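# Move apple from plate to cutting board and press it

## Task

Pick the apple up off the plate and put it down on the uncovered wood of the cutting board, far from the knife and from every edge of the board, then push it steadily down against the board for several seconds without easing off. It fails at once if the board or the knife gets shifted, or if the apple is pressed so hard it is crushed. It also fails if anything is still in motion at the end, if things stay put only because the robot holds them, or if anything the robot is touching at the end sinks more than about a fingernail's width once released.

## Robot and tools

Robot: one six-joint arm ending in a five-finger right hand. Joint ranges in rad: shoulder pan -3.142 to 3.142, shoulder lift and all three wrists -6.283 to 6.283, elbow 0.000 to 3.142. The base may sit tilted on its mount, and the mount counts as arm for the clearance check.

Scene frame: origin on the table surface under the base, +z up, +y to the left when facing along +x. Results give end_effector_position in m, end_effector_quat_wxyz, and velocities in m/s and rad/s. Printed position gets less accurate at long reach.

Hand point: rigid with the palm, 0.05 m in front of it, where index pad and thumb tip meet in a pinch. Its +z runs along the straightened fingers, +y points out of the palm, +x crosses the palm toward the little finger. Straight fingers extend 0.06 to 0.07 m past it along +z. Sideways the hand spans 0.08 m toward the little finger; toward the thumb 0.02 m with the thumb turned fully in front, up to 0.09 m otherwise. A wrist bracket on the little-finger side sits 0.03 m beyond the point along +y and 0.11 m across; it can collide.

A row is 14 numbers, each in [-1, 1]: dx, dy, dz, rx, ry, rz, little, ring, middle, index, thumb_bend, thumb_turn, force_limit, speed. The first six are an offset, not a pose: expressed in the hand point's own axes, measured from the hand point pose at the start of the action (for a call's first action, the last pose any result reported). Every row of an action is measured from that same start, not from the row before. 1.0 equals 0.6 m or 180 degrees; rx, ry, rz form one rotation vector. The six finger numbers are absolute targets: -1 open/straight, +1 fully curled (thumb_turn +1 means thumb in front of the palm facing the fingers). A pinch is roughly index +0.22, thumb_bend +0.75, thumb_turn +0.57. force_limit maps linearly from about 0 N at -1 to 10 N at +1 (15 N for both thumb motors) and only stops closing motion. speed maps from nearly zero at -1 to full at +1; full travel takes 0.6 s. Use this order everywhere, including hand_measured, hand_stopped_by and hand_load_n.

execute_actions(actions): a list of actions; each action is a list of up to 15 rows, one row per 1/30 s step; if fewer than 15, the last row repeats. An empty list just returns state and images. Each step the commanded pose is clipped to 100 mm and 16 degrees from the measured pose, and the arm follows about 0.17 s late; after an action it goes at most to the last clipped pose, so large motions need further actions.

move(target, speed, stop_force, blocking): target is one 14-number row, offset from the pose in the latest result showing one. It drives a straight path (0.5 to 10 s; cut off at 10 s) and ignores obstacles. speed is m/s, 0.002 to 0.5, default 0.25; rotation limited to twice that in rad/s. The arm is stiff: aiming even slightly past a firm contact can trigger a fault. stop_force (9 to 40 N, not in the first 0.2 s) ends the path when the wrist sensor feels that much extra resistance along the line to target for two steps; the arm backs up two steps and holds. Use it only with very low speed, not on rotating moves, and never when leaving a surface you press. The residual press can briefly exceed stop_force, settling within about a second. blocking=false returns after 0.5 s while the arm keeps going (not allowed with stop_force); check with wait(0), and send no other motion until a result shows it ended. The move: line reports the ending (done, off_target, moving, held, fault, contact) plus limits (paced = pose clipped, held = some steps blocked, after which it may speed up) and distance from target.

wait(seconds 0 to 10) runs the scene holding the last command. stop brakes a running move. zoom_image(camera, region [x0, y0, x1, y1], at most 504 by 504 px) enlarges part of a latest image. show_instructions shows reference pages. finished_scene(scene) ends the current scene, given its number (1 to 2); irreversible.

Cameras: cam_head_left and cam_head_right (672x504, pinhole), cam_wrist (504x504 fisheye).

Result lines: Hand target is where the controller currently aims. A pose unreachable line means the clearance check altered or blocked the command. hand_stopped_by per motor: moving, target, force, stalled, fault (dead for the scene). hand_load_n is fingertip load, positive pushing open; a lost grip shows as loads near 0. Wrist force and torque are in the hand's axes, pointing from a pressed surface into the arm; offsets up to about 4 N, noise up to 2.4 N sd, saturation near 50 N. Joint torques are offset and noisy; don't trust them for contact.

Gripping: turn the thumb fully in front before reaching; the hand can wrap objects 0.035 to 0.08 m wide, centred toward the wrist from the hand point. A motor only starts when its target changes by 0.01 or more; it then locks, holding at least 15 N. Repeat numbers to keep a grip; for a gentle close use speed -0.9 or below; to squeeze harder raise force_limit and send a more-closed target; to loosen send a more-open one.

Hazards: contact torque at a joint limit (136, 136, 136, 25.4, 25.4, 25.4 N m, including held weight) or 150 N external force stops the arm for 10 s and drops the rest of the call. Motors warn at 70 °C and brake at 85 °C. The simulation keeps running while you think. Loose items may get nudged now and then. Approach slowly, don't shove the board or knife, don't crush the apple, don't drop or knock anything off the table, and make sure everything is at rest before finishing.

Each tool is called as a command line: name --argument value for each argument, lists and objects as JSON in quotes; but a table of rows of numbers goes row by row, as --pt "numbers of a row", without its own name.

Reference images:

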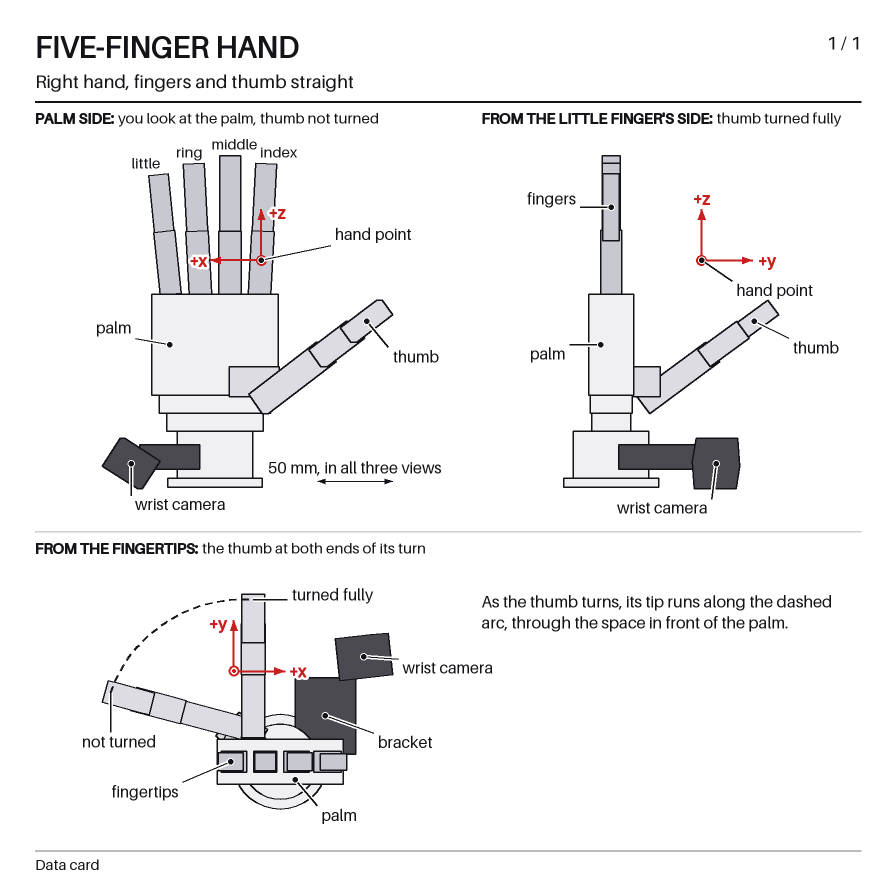

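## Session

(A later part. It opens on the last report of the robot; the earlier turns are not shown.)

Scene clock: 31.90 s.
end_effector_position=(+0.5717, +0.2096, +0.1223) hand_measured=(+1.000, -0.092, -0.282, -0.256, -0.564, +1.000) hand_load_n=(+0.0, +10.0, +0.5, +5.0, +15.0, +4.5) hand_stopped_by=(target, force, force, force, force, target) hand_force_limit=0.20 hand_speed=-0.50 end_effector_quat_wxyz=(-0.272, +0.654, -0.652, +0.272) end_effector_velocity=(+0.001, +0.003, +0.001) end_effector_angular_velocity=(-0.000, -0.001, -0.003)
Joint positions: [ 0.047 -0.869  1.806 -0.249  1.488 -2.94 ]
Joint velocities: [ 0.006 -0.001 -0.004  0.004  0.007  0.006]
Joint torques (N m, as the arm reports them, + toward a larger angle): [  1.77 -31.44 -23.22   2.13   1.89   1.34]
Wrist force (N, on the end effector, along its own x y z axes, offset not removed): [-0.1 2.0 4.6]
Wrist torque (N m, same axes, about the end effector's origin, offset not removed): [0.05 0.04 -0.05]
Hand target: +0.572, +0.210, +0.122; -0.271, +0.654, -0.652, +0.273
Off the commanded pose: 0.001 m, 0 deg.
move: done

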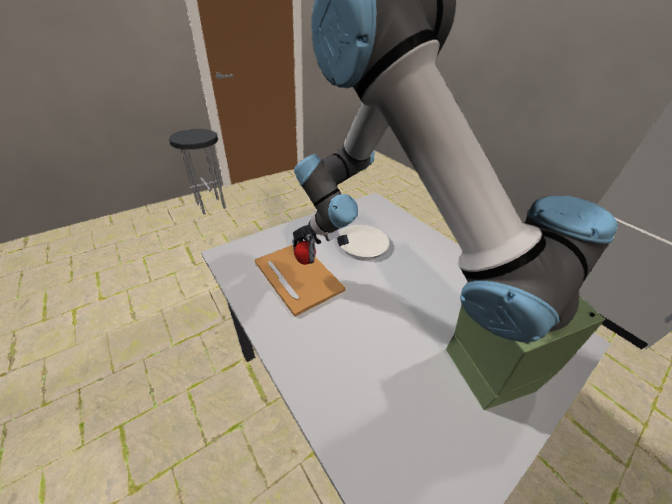

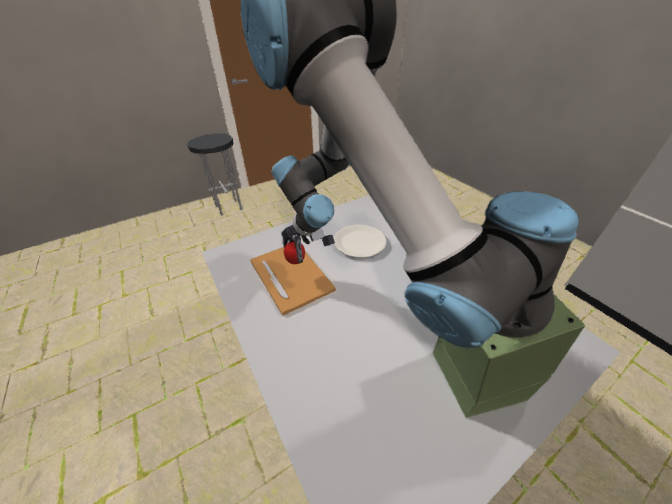

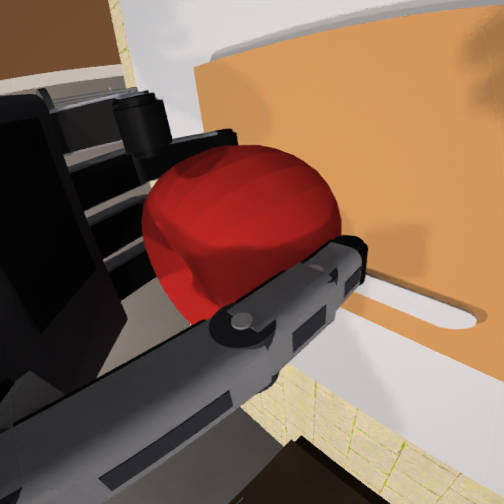

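move --target '[0.012,0.0613,0.0613,0,0,0,1,1,1,1,1,1,0.2,-0.5]' --speed 0.1

zoom_image --camera "cam_head_left" --region '[240, 200, 380, 330]'

zoom_image --camera "cam_head_right" --region '[240, 200, 380, 330]'

Scene clock: 33.47 s.
end_effector_position=(+0.5719, +0.2023, +0.0707) hand_measured=(+1.000, -0.092, -0.282, -0.256, -0.564, +1.000) hand_load_n=(+0.0, +10.0, +0.5, +5.0, +15.0, +4.5) hand_stopped_by=(target, force, force, force, force, target) hand_force_limit=0.20 hand_speed=-0.50 end_effector_quat_wxyz=(-0.272, +0.654, -0.652, +0.272) end_effector_velocity=(+0.001, -0.000, -0.003) end_effector_angular_velocity=(+0.000, -0.001, -0.000)
Joint positions: [ 0.054 -0.758  1.784 -0.338  1.493 -2.935]
Joint velocities: [ 0.     0.006 -0.003 -0.004  0.     0.   ]
Joint torques (N m, as the arm reports them, + toward a larger angle): [  1.33 -32.6  -23.64  -0.91   1.73   1.28]
Wrist force (N, on the end effector, along its own x y z axes, offset not removed): [-0.8 1.3 3.6]
Wrist torque (N m, same axes, about the end effector's origin, offset not removed): [-0.13 0.19 -0.21]
Hand target: +0.572, +0.202, +0.070; -0.272, +0.654, -0.652, +0.272
Off the commanded pose: 0.000 m, 0 deg.
move: done

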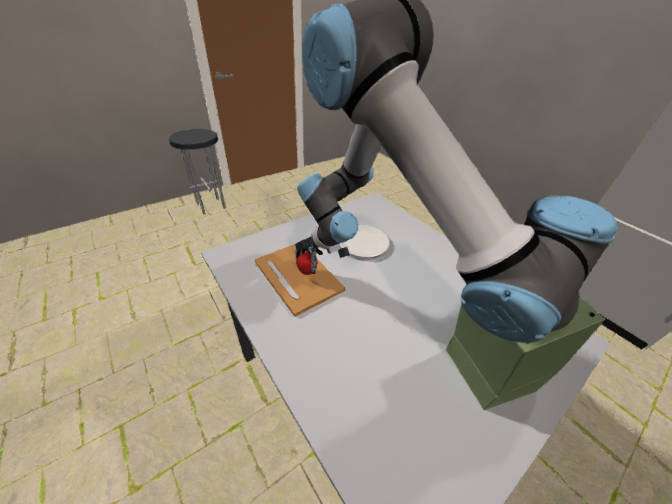

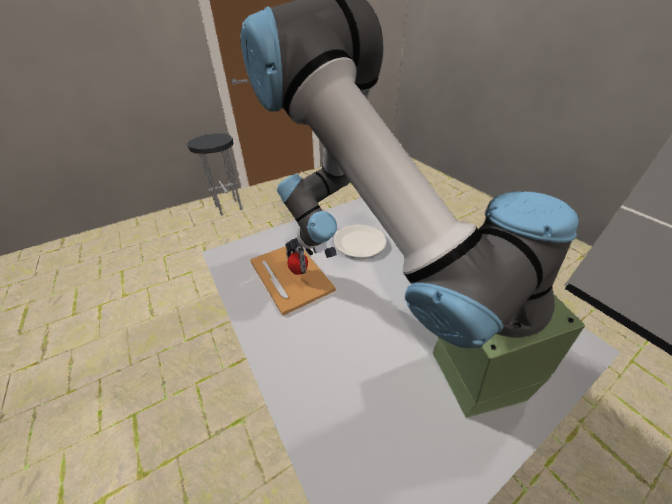

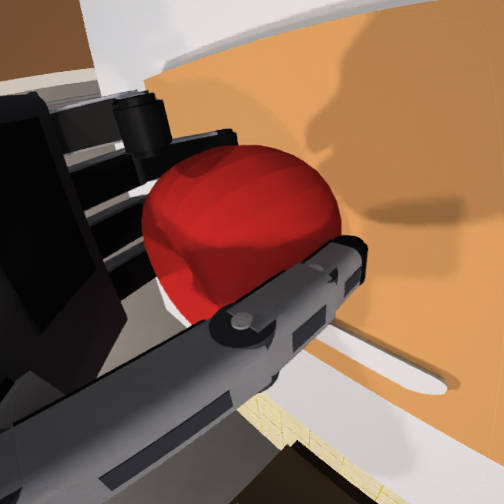

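Region (240, 200, 380, 330) of cam_head_left's 672x504 image, scaled by 3.600, with more detail than that image has; it fills the top 468 rows of this view, and the rest is white.

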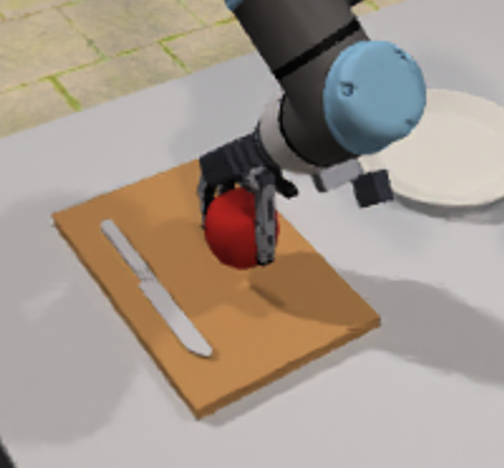

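Region (240, 200, 380, 330) of cam_head_right's 672x504 image, scaled by 3.600, with more detail than that image has; it fills the top 468 rows of this view, and the rest is white.

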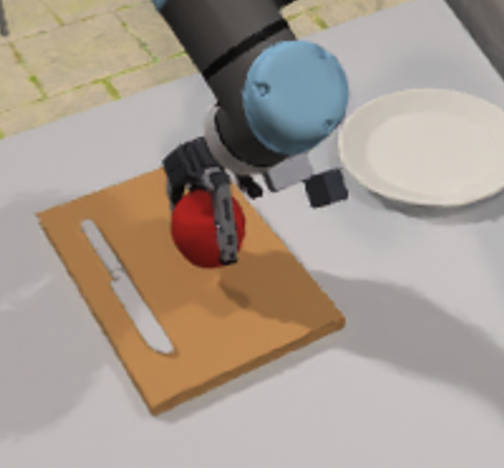

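move --target '[-0.012,0.008,0.008,0,0,0,1,1,1,1,1,1,0.2,-0.5]' --speed 0.05

move --target '[0,0.03,0.03,0,0,0,1,1,1,1,1,1,0.2,-0.5]' --speed 0.005 --stop_force 12

Scene clock: 34.90 s.
end_effector_position=(+0.5719, +0.2092, +0.0641) hand_measured=(+1.000, -0.092, -0.282, -0.256, -0.564, +1.000) hand_load_n=(+0.0, +10.0, +0.5, +5.0, +15.0, +4.5) hand_stopped_by=(target, force, force, force, force, target) hand_force_limit=0.20 hand_speed=-0.50 end_effector_quat_wxyz=(-0.272, +0.654, -0.652, +0.272) end_effector_velocity=(+0.001, +0.003, -0.002) end_effector_angular_velocity=(+0.000, -0.002, +0.002)
Joint positions: [ 0.072 -0.744  1.771 -0.341  1.507 -2.924]
Joint velocities: [ 0.006  0.004 -0.004 -0.002  0.004  0.003]
Joint torques (N m, as the arm reports them, + toward a larger angle): [  0.32 -34.15 -24.18  -1.02   1.83   1.09]
Wrist force (N, on the end effector, along its own x y z axes, offset not removed): [-1.3 0.3 3.4]
Wrist torque (N m, same axes, about the end effector's origin, offset not removed): [-0.20 0.15 -0.30]
Hand target: +0.572, +0.209, +0.064; -0.272, +0.654, -0.652, +0.272
Off the commanded pose: 0.000 m, 0 deg.
move: done

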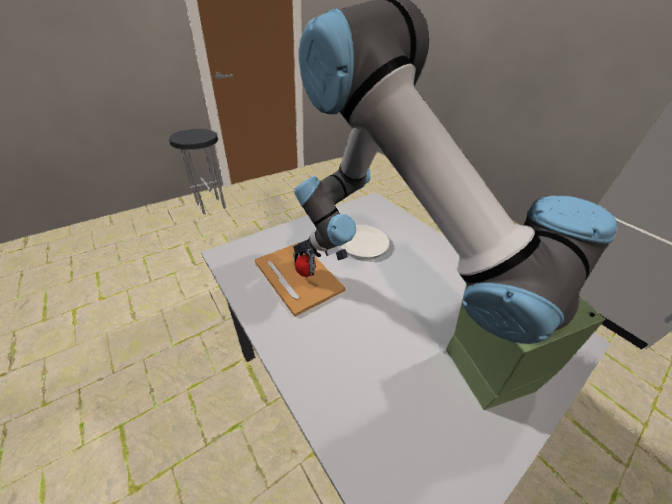

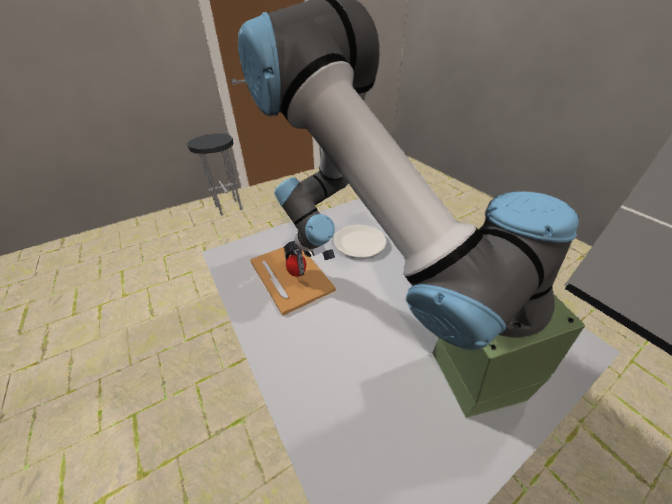

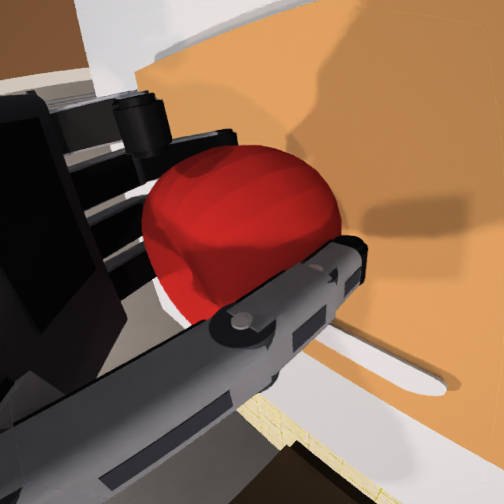

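Scene clock: 38.00 s.
end_effector_position=(+0.5721, +0.2093, +0.0506) hand_measured=(+1.000, -0.092, -0.282, -0.254, -0.564, +1.000) hand_load_n=(+0.0, +9.0, +0.0, +2.5, +15.5, +2.5) hand_stopped_by=(target, force, force, force, force, target) hand_force_limit=0.20 hand_speed=-0.50 end_effector_quat_wxyz=(-0.272, +0.654, -0.652, +0.273) end_effector_velocity=(-0.000, +0.001, +0.002) end_effector_angular_velocity=(-0.001, +0.000, +0.001)
Joint positions: [ 0.078 -0.714  1.76  -0.36   1.512 -2.92 ]
Joint velocities: [ 0.001 -0.005  0.001  0.004  0.    -0.001]
Joint torques (N m, as the arm reports them, + toward a larger angle): [-12.56 -39.75   0.12   1.01   0.31   0.03]
Wrist force (N, on the end effector, along its own x y z axes, offset not removed): [0.1 -8.0 -14.2]
Wrist torque (N m, same axes, about the end effector's origin, offset not removed): [-0.45 0.52 -0.46]
Hand target: +0.572, +0.209, +0.051; -0.272, +0.654, -0.652, +0.273
Off the commanded pose: 0.012 m, 0 deg.
move: contact

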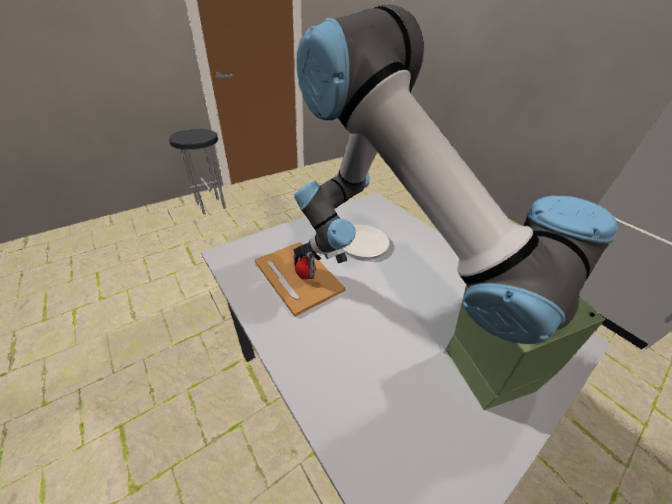

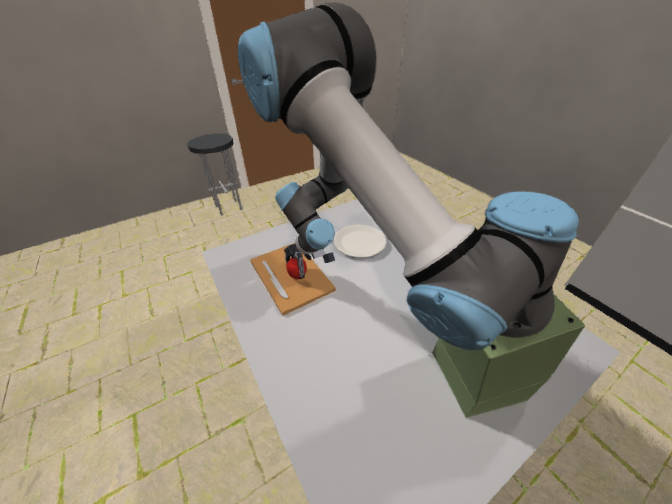

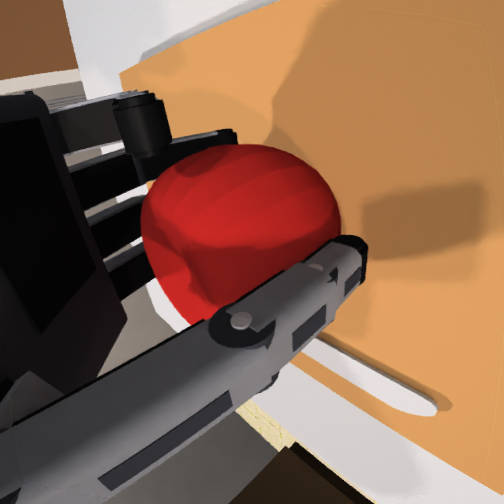

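wait --seconds 1

Scene clock: 39.17 s.
end_effector_position=(+0.5720, +0.2092, +0.0508) hand_measured=(+1.000, -0.092, -0.282, -0.254, -0.564, +1.000) hand_load_n=(+0.0, +9.5, +0.0, +4.0, +14.5, +4.0) hand_stopped_by=(target, force, force, force, force, target) hand_force_limit=0.20 hand_speed=-0.50 end_effector_quat_wxyz=(-0.272, +0.654, -0.652, +0.273) end_effector_velocity=(-0.000, -0.000, -0.001) end_effector_angular_velocity=(+0.001, +0.001, -0.002)
Joint positions: [ 0.078 -0.714  1.76  -0.36   1.512 -2.92 ]
Joint velocities: [-0.     0.001 -0.     0.     0.     0.002]
Joint torques (N m, as the arm reports them, + toward a larger angle): [-16.12 -42.73   4.38   1.98  -1.38  -1.09]
Wrist force (N, on the end effector, along its own x y z axes, offset not removed): [1.7 -3.4 -4.3]
Wrist torque (N m, same axes, about the end effector's origin, offset not removed): [-0.09 -0.01 -0.15]
Hand target: +0.572, +0.209, +0.051; -0.272, +0.654, -0.652, +0.273
Off the commanded pose: 0.012 m, 0 deg.
wait: 1.00 s; at rest from the start

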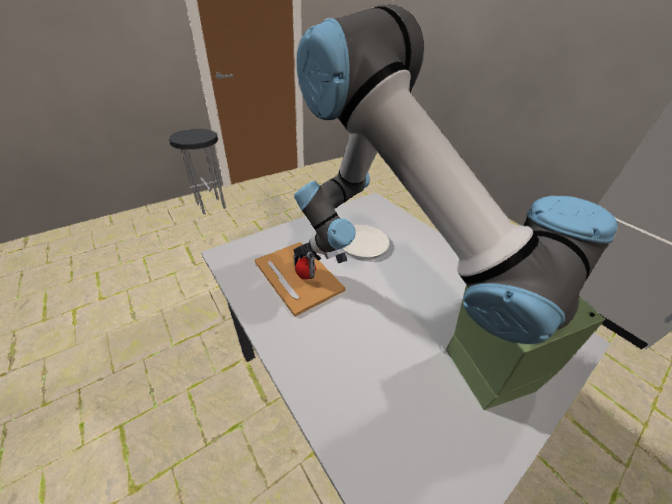

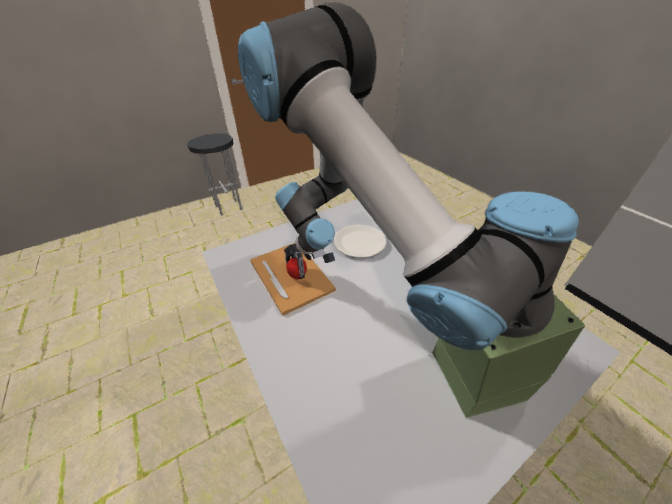

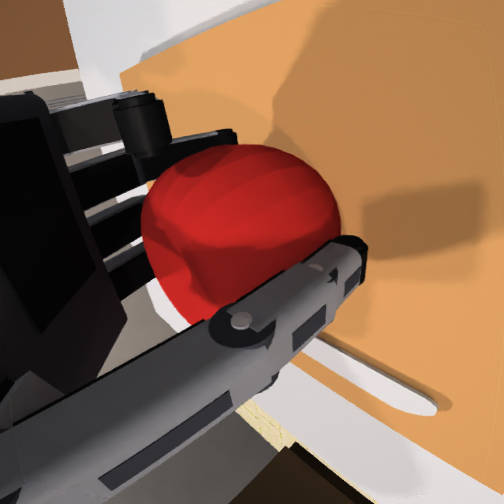

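execute_actions --actions '[[[0,0.00015,0.00015,0,0,0,1,1,1,1,1,1,0.2,-0.5]]]'

wait --seconds 1

Scene clock: 40.13 s.
end_effector_position=(+0.5719, +0.2092, +0.0507) hand_measured=(+1.000, -0.092, -0.282, -0.254, -0.564, +1.000) hand_load_n=(+0.0, +9.5, +0.0, +4.0, +14.5, +3.5) hand_stopped_by=(target, force, force, force, force, target) hand_force_limit=0.20 hand_speed=-0.50 end_effector_quat_wxyz=(-0.272, +0.654, -0.652, +0.273) end_effector_velocity=(+0.000, -0.000, +0.001) end_effector_angular_velocity=(-0.001, -0.002, -0.001)
Joint positions: [ 0.078 -0.714  1.76  -0.36   1.512 -2.92 ]
Joint velocities: [ 0.    -0.001  0.001 -0.001  0.002  0.   ]
Joint torques (N m, as the arm reports them, + toward a larger angle): [ -4.13 -28.29  -8.24  -1.21  -0.73   0.09]
Wrist force (N, on the end effector, along its own x y z axes, offset not removed): [-0.1 -6.7 -6.1]
Wrist torque (N m, same axes, about the end effector's origin, offset not removed): [-0.39 0.32 -0.38]
Hand target: +0.572, +0.209, +0.051; -0.272, +0.654, -0.652, +0.273
Off the commanded pose: 0.000 m, 0 deg.

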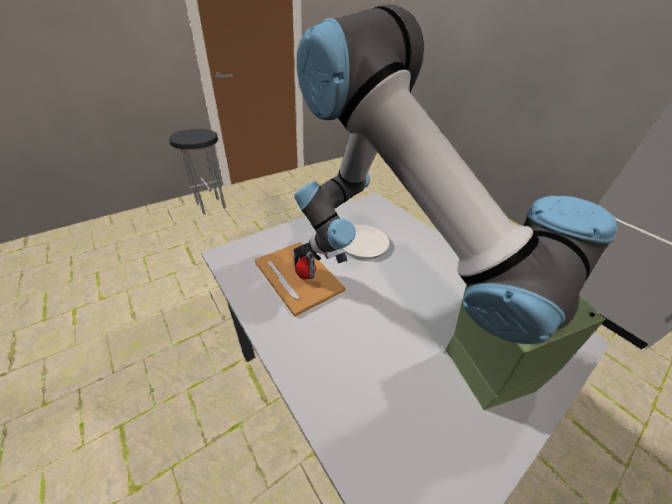

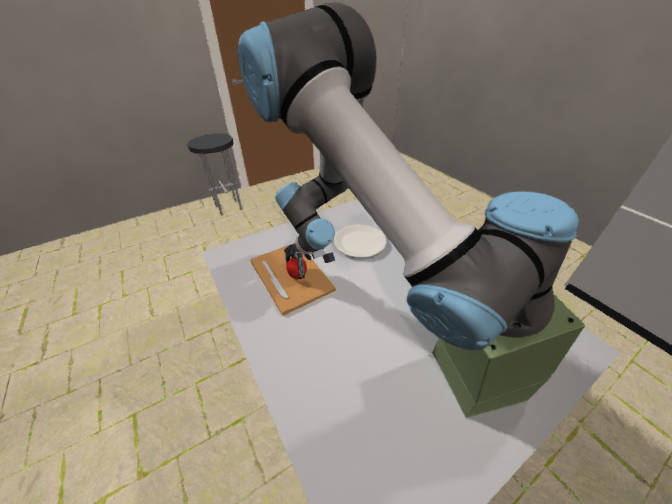

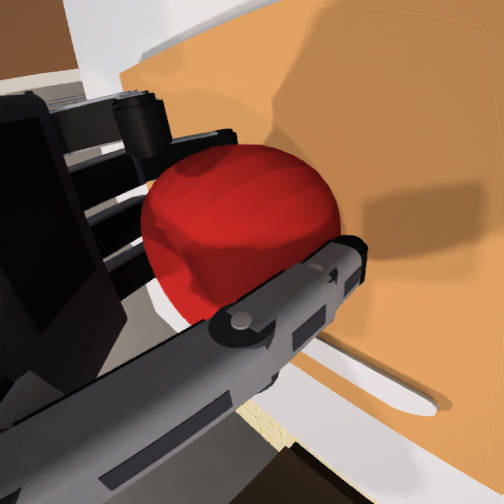

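Scene clock: 41.13 s.
end_effector_position=(+0.5720, +0.2092, +0.0507) hand_measured=(+1.000, -0.092, -0.282, -0.254, -0.564, +1.000) hand_load_n=(+0.0, +9.5, +0.0, +3.5, +14.5, +3.5) hand_stopped_by=(target, force, force, force, force, target) hand_force_limit=0.20 hand_speed=-0.50 end_effector_quat_wxyz=(-0.272, +0.654, -0.652, +0.272) end_effector_velocity=(-0.000, -0.001, -0.001) end_effector_angular_velocity=(+0.000, +0.001, +0.000)
Joint positions: [ 0.078 -0.714  1.76  -0.36   1.512 -2.92 ]
Joint velocities: [-0.001  0.002 -0.001 -0.001 -0.001 -0.001]
Joint torques (N m, as the arm reports them, + toward a larger angle): [  3.22 -28.28 -20.85  -0.82   1.08   1.52]
Wrist force (N, on the end effector, along its own x y z axes, offset not removed): [0.4 -6.0 -7.1]
Wrist torque (N m, same axes, about the end effector's origin, offset not removed): [-0.20 0.35 -0.33]
Hand target: +0.572, +0.209, +0.051; -0.272, +0.654, -0.652, +0.273
Off the commanded pose: 0.000 m, 0 deg.
wait: 1.00 s; at rest by 0.17 s

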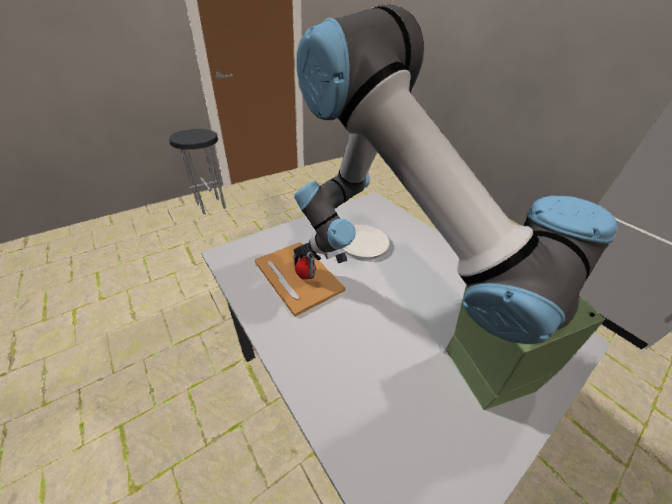

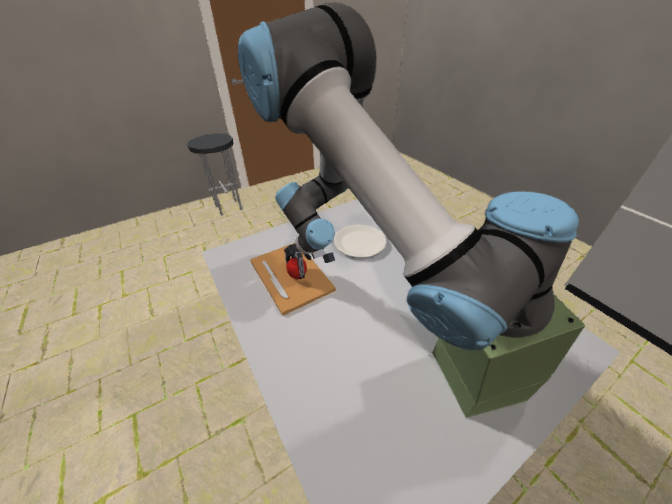

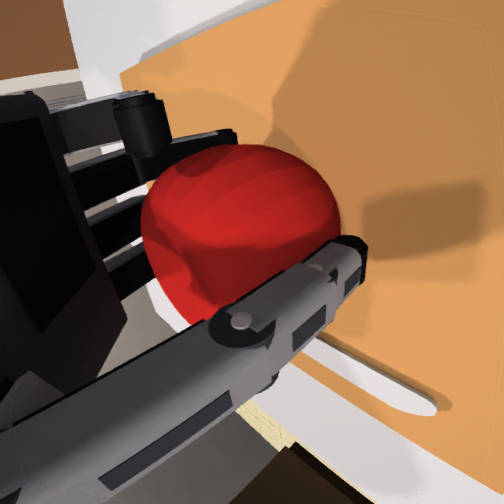

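execute_actions --actions '[[[0,0.00015,0.00015,0,0,0,1,1,1,1,1,1,0.2,-0.5]]]'

wait --seconds 3

wait --seconds 4

Scene clock: 41.97 s.
end_effector_position=(+0.5720, +0.2092, +0.0506) hand_measured=(+1.000, -0.092, -0.282, -0.254, -0.564, +1.000) hand_load_n=(+0.0, +9.5, +0.0, +3.5, +14.5, +3.5) hand_stopped_by=(target, force, force, force, force, target) hand_force_limit=0.20 hand_speed=-0.50 end_effector_quat_wxyz=(-0.272, +0.654, -0.652, +0.273) end_effector_velocity=(+0.001, +0.000, +0.001) end_effector_angular_velocity=(+0.001, -0.002, -0.001)
Joint positions: [ 0.078 -0.714  1.76  -0.36   1.512 -2.92 ]
Joint velocities: [ 0.    -0.001 -0.    -0.     0.001  0.002]
Joint torques (N m, as the arm reports them, + toward a larger angle): [  3.87 -25.5  -20.88  -1.33   1.25   1.4 ]
Wrist force (N, on the end effector, along its own x y z axes, offset not removed): [1.9 -8.9 -10.7]
Wrist torque (N m, same axes, about the end effector's origin, offset not removed): [-0.31 0.20 -0.27]
Hand target: +0.572, +0.209, +0.051; -0.272, +0.654, -0.652, +0.272
Off the commanded pose: 0.000 m, 0 deg.

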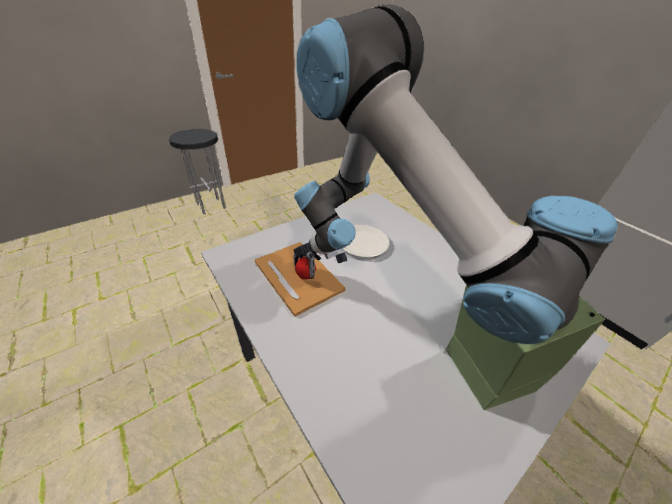

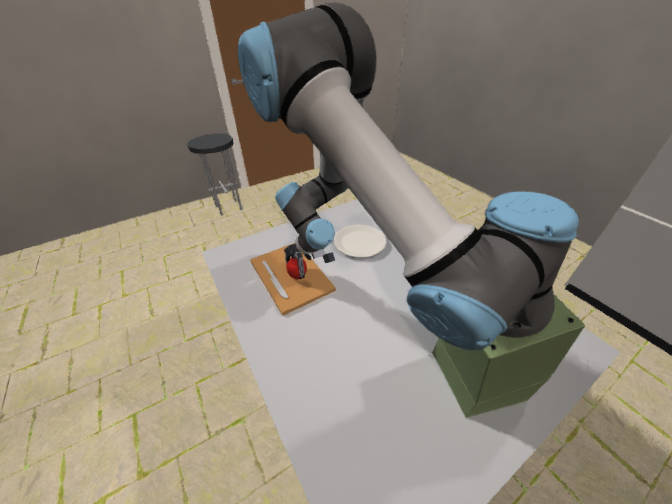

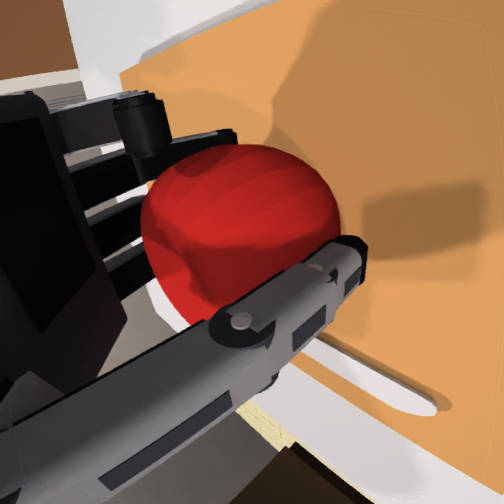

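Scene clock: 44.97 s.
end_effector_position=(+0.5720, +0.2092, +0.0506) hand_measured=(+1.000, -0.092, -0.282, -0.254, -0.564, +1.000) hand_load_n=(+0.0, +9.5, +0.0, +3.5, +14.5, +3.5) hand_stopped_by=(target, force, force, force, force, target) hand_force_limit=0.20 hand_speed=-0.50 end_effector_quat_wxyz=(-0.272, +0.654, -0.652, +0.272) end_effector_velocity=(-0.001, +0.000, +0.000) end_effector_angular_velocity=(-0.001, +0.001, +0.001)
Joint positions: [ 0.078 -0.714  1.76  -0.36   1.512 -2.92 ]
Joint velocities: [ 0.    -0.001  0.001  0.001 -0.    -0.001]
Joint torques (N m, as the arm reports them, + toward a larger angle): [  3.03 -26.53 -19.04  -0.95   0.81   1.32]
Wrist force (N, on the end effector, along its own x y z axes, offset not removed): [-0.4 -8.6 -11.8]
Wrist torque (N m, same axes, about the end effector's origin, offset not removed): [-0.34 0.45 -0.47]
Hand target: +0.572, +0.209, +0.051; -0.272, +0.654, -0.652, +0.272
Off the commanded pose: 0.000 m, 0 deg.
wait: 3.00 s; at rest by 0.17 s

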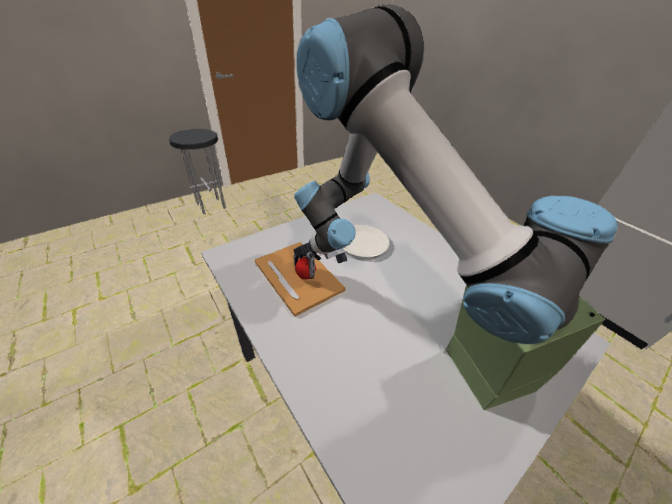

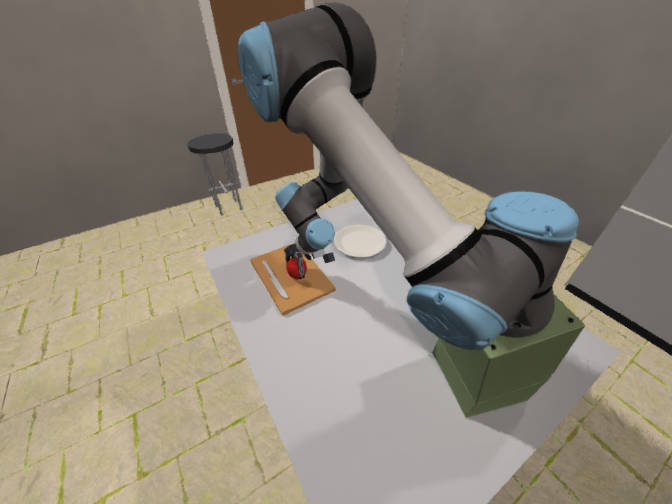

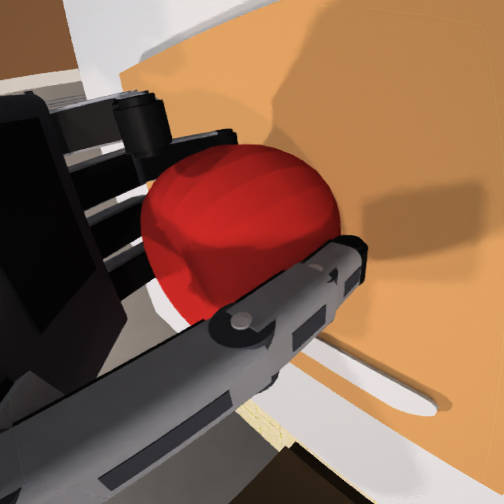

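Scene clock: 48.97 s.
end_effector_position=(+0.5720, +0.2092, +0.0506) hand_measured=(+1.000, -0.092, -0.282, -0.254, -0.564, +1.000) hand_load_n=(+0.0, +9.5, +0.0, +3.5, +14.5, +3.5) hand_stopped_by=(target, force, force, force, force, target) hand_force_limit=0.20 hand_speed=-0.50 end_effector_quat_wxyz=(-0.272, +0.654, -0.652, +0.272) end_effector_velocity=(-0.000, -0.000, -0.000) end_effector_angular_velocity=(+0.001, +0.000, -0.001)
Joint positions: [ 0.078 -0.714  1.76  -0.36   1.512 -2.92 ]
Joint velocities: [-0.     0.001  0.001 -0.001 -0.     0.001]
Joint torques (N m, as the arm reports them, + toward a larger angle): [  3.38 -25.34 -18.46  -0.91   0.11   1.32]
Wrist force (N, on the end effector, along its own x y z axes, offset not removed): [0.2 -10.4 -9.3]
Wrist torque (N m, same axes, about the end effector's origin, offset not removed): [-0.67 0.40 -0.51]
Hand target: +0.572, +0.209, +0.051; -0.272, +0.654, -0.652, +0.272
Off the commanded pose: 0.000 m, 0 deg.
wait: 4.00 s; at rest by 0.17 s

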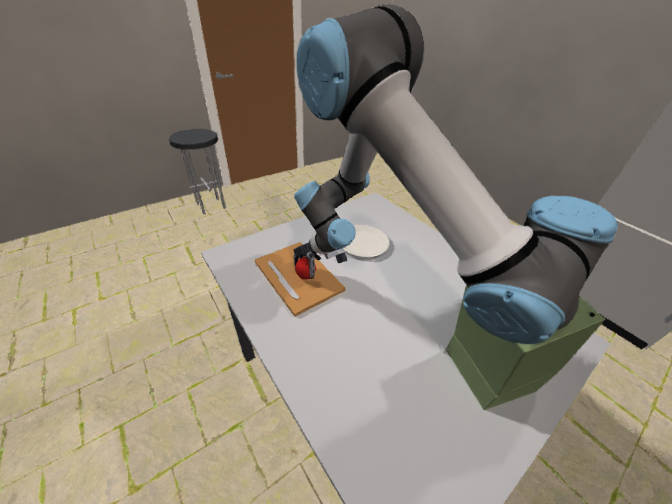

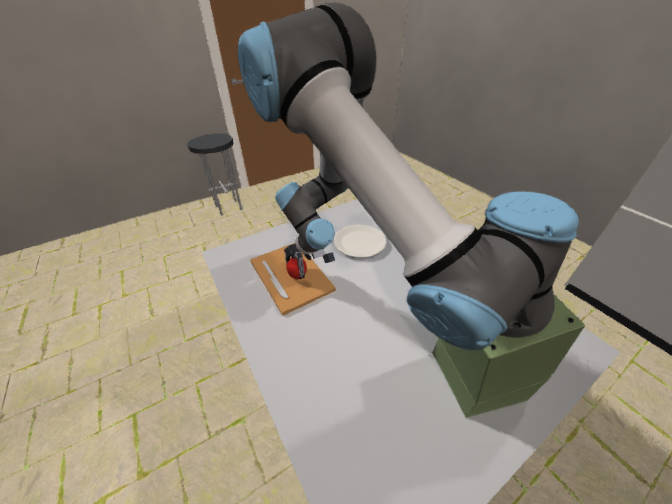

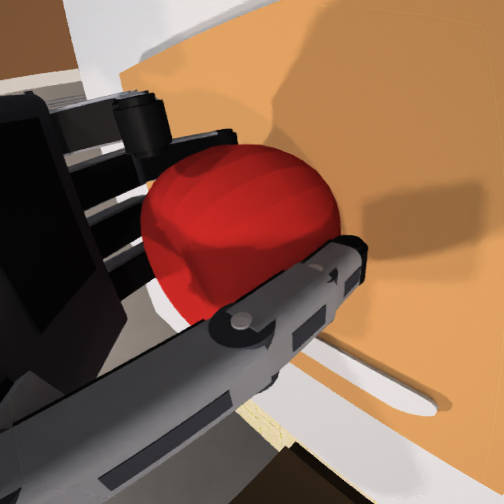

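finished_scene --scene 1

The scene is finished: the task was done.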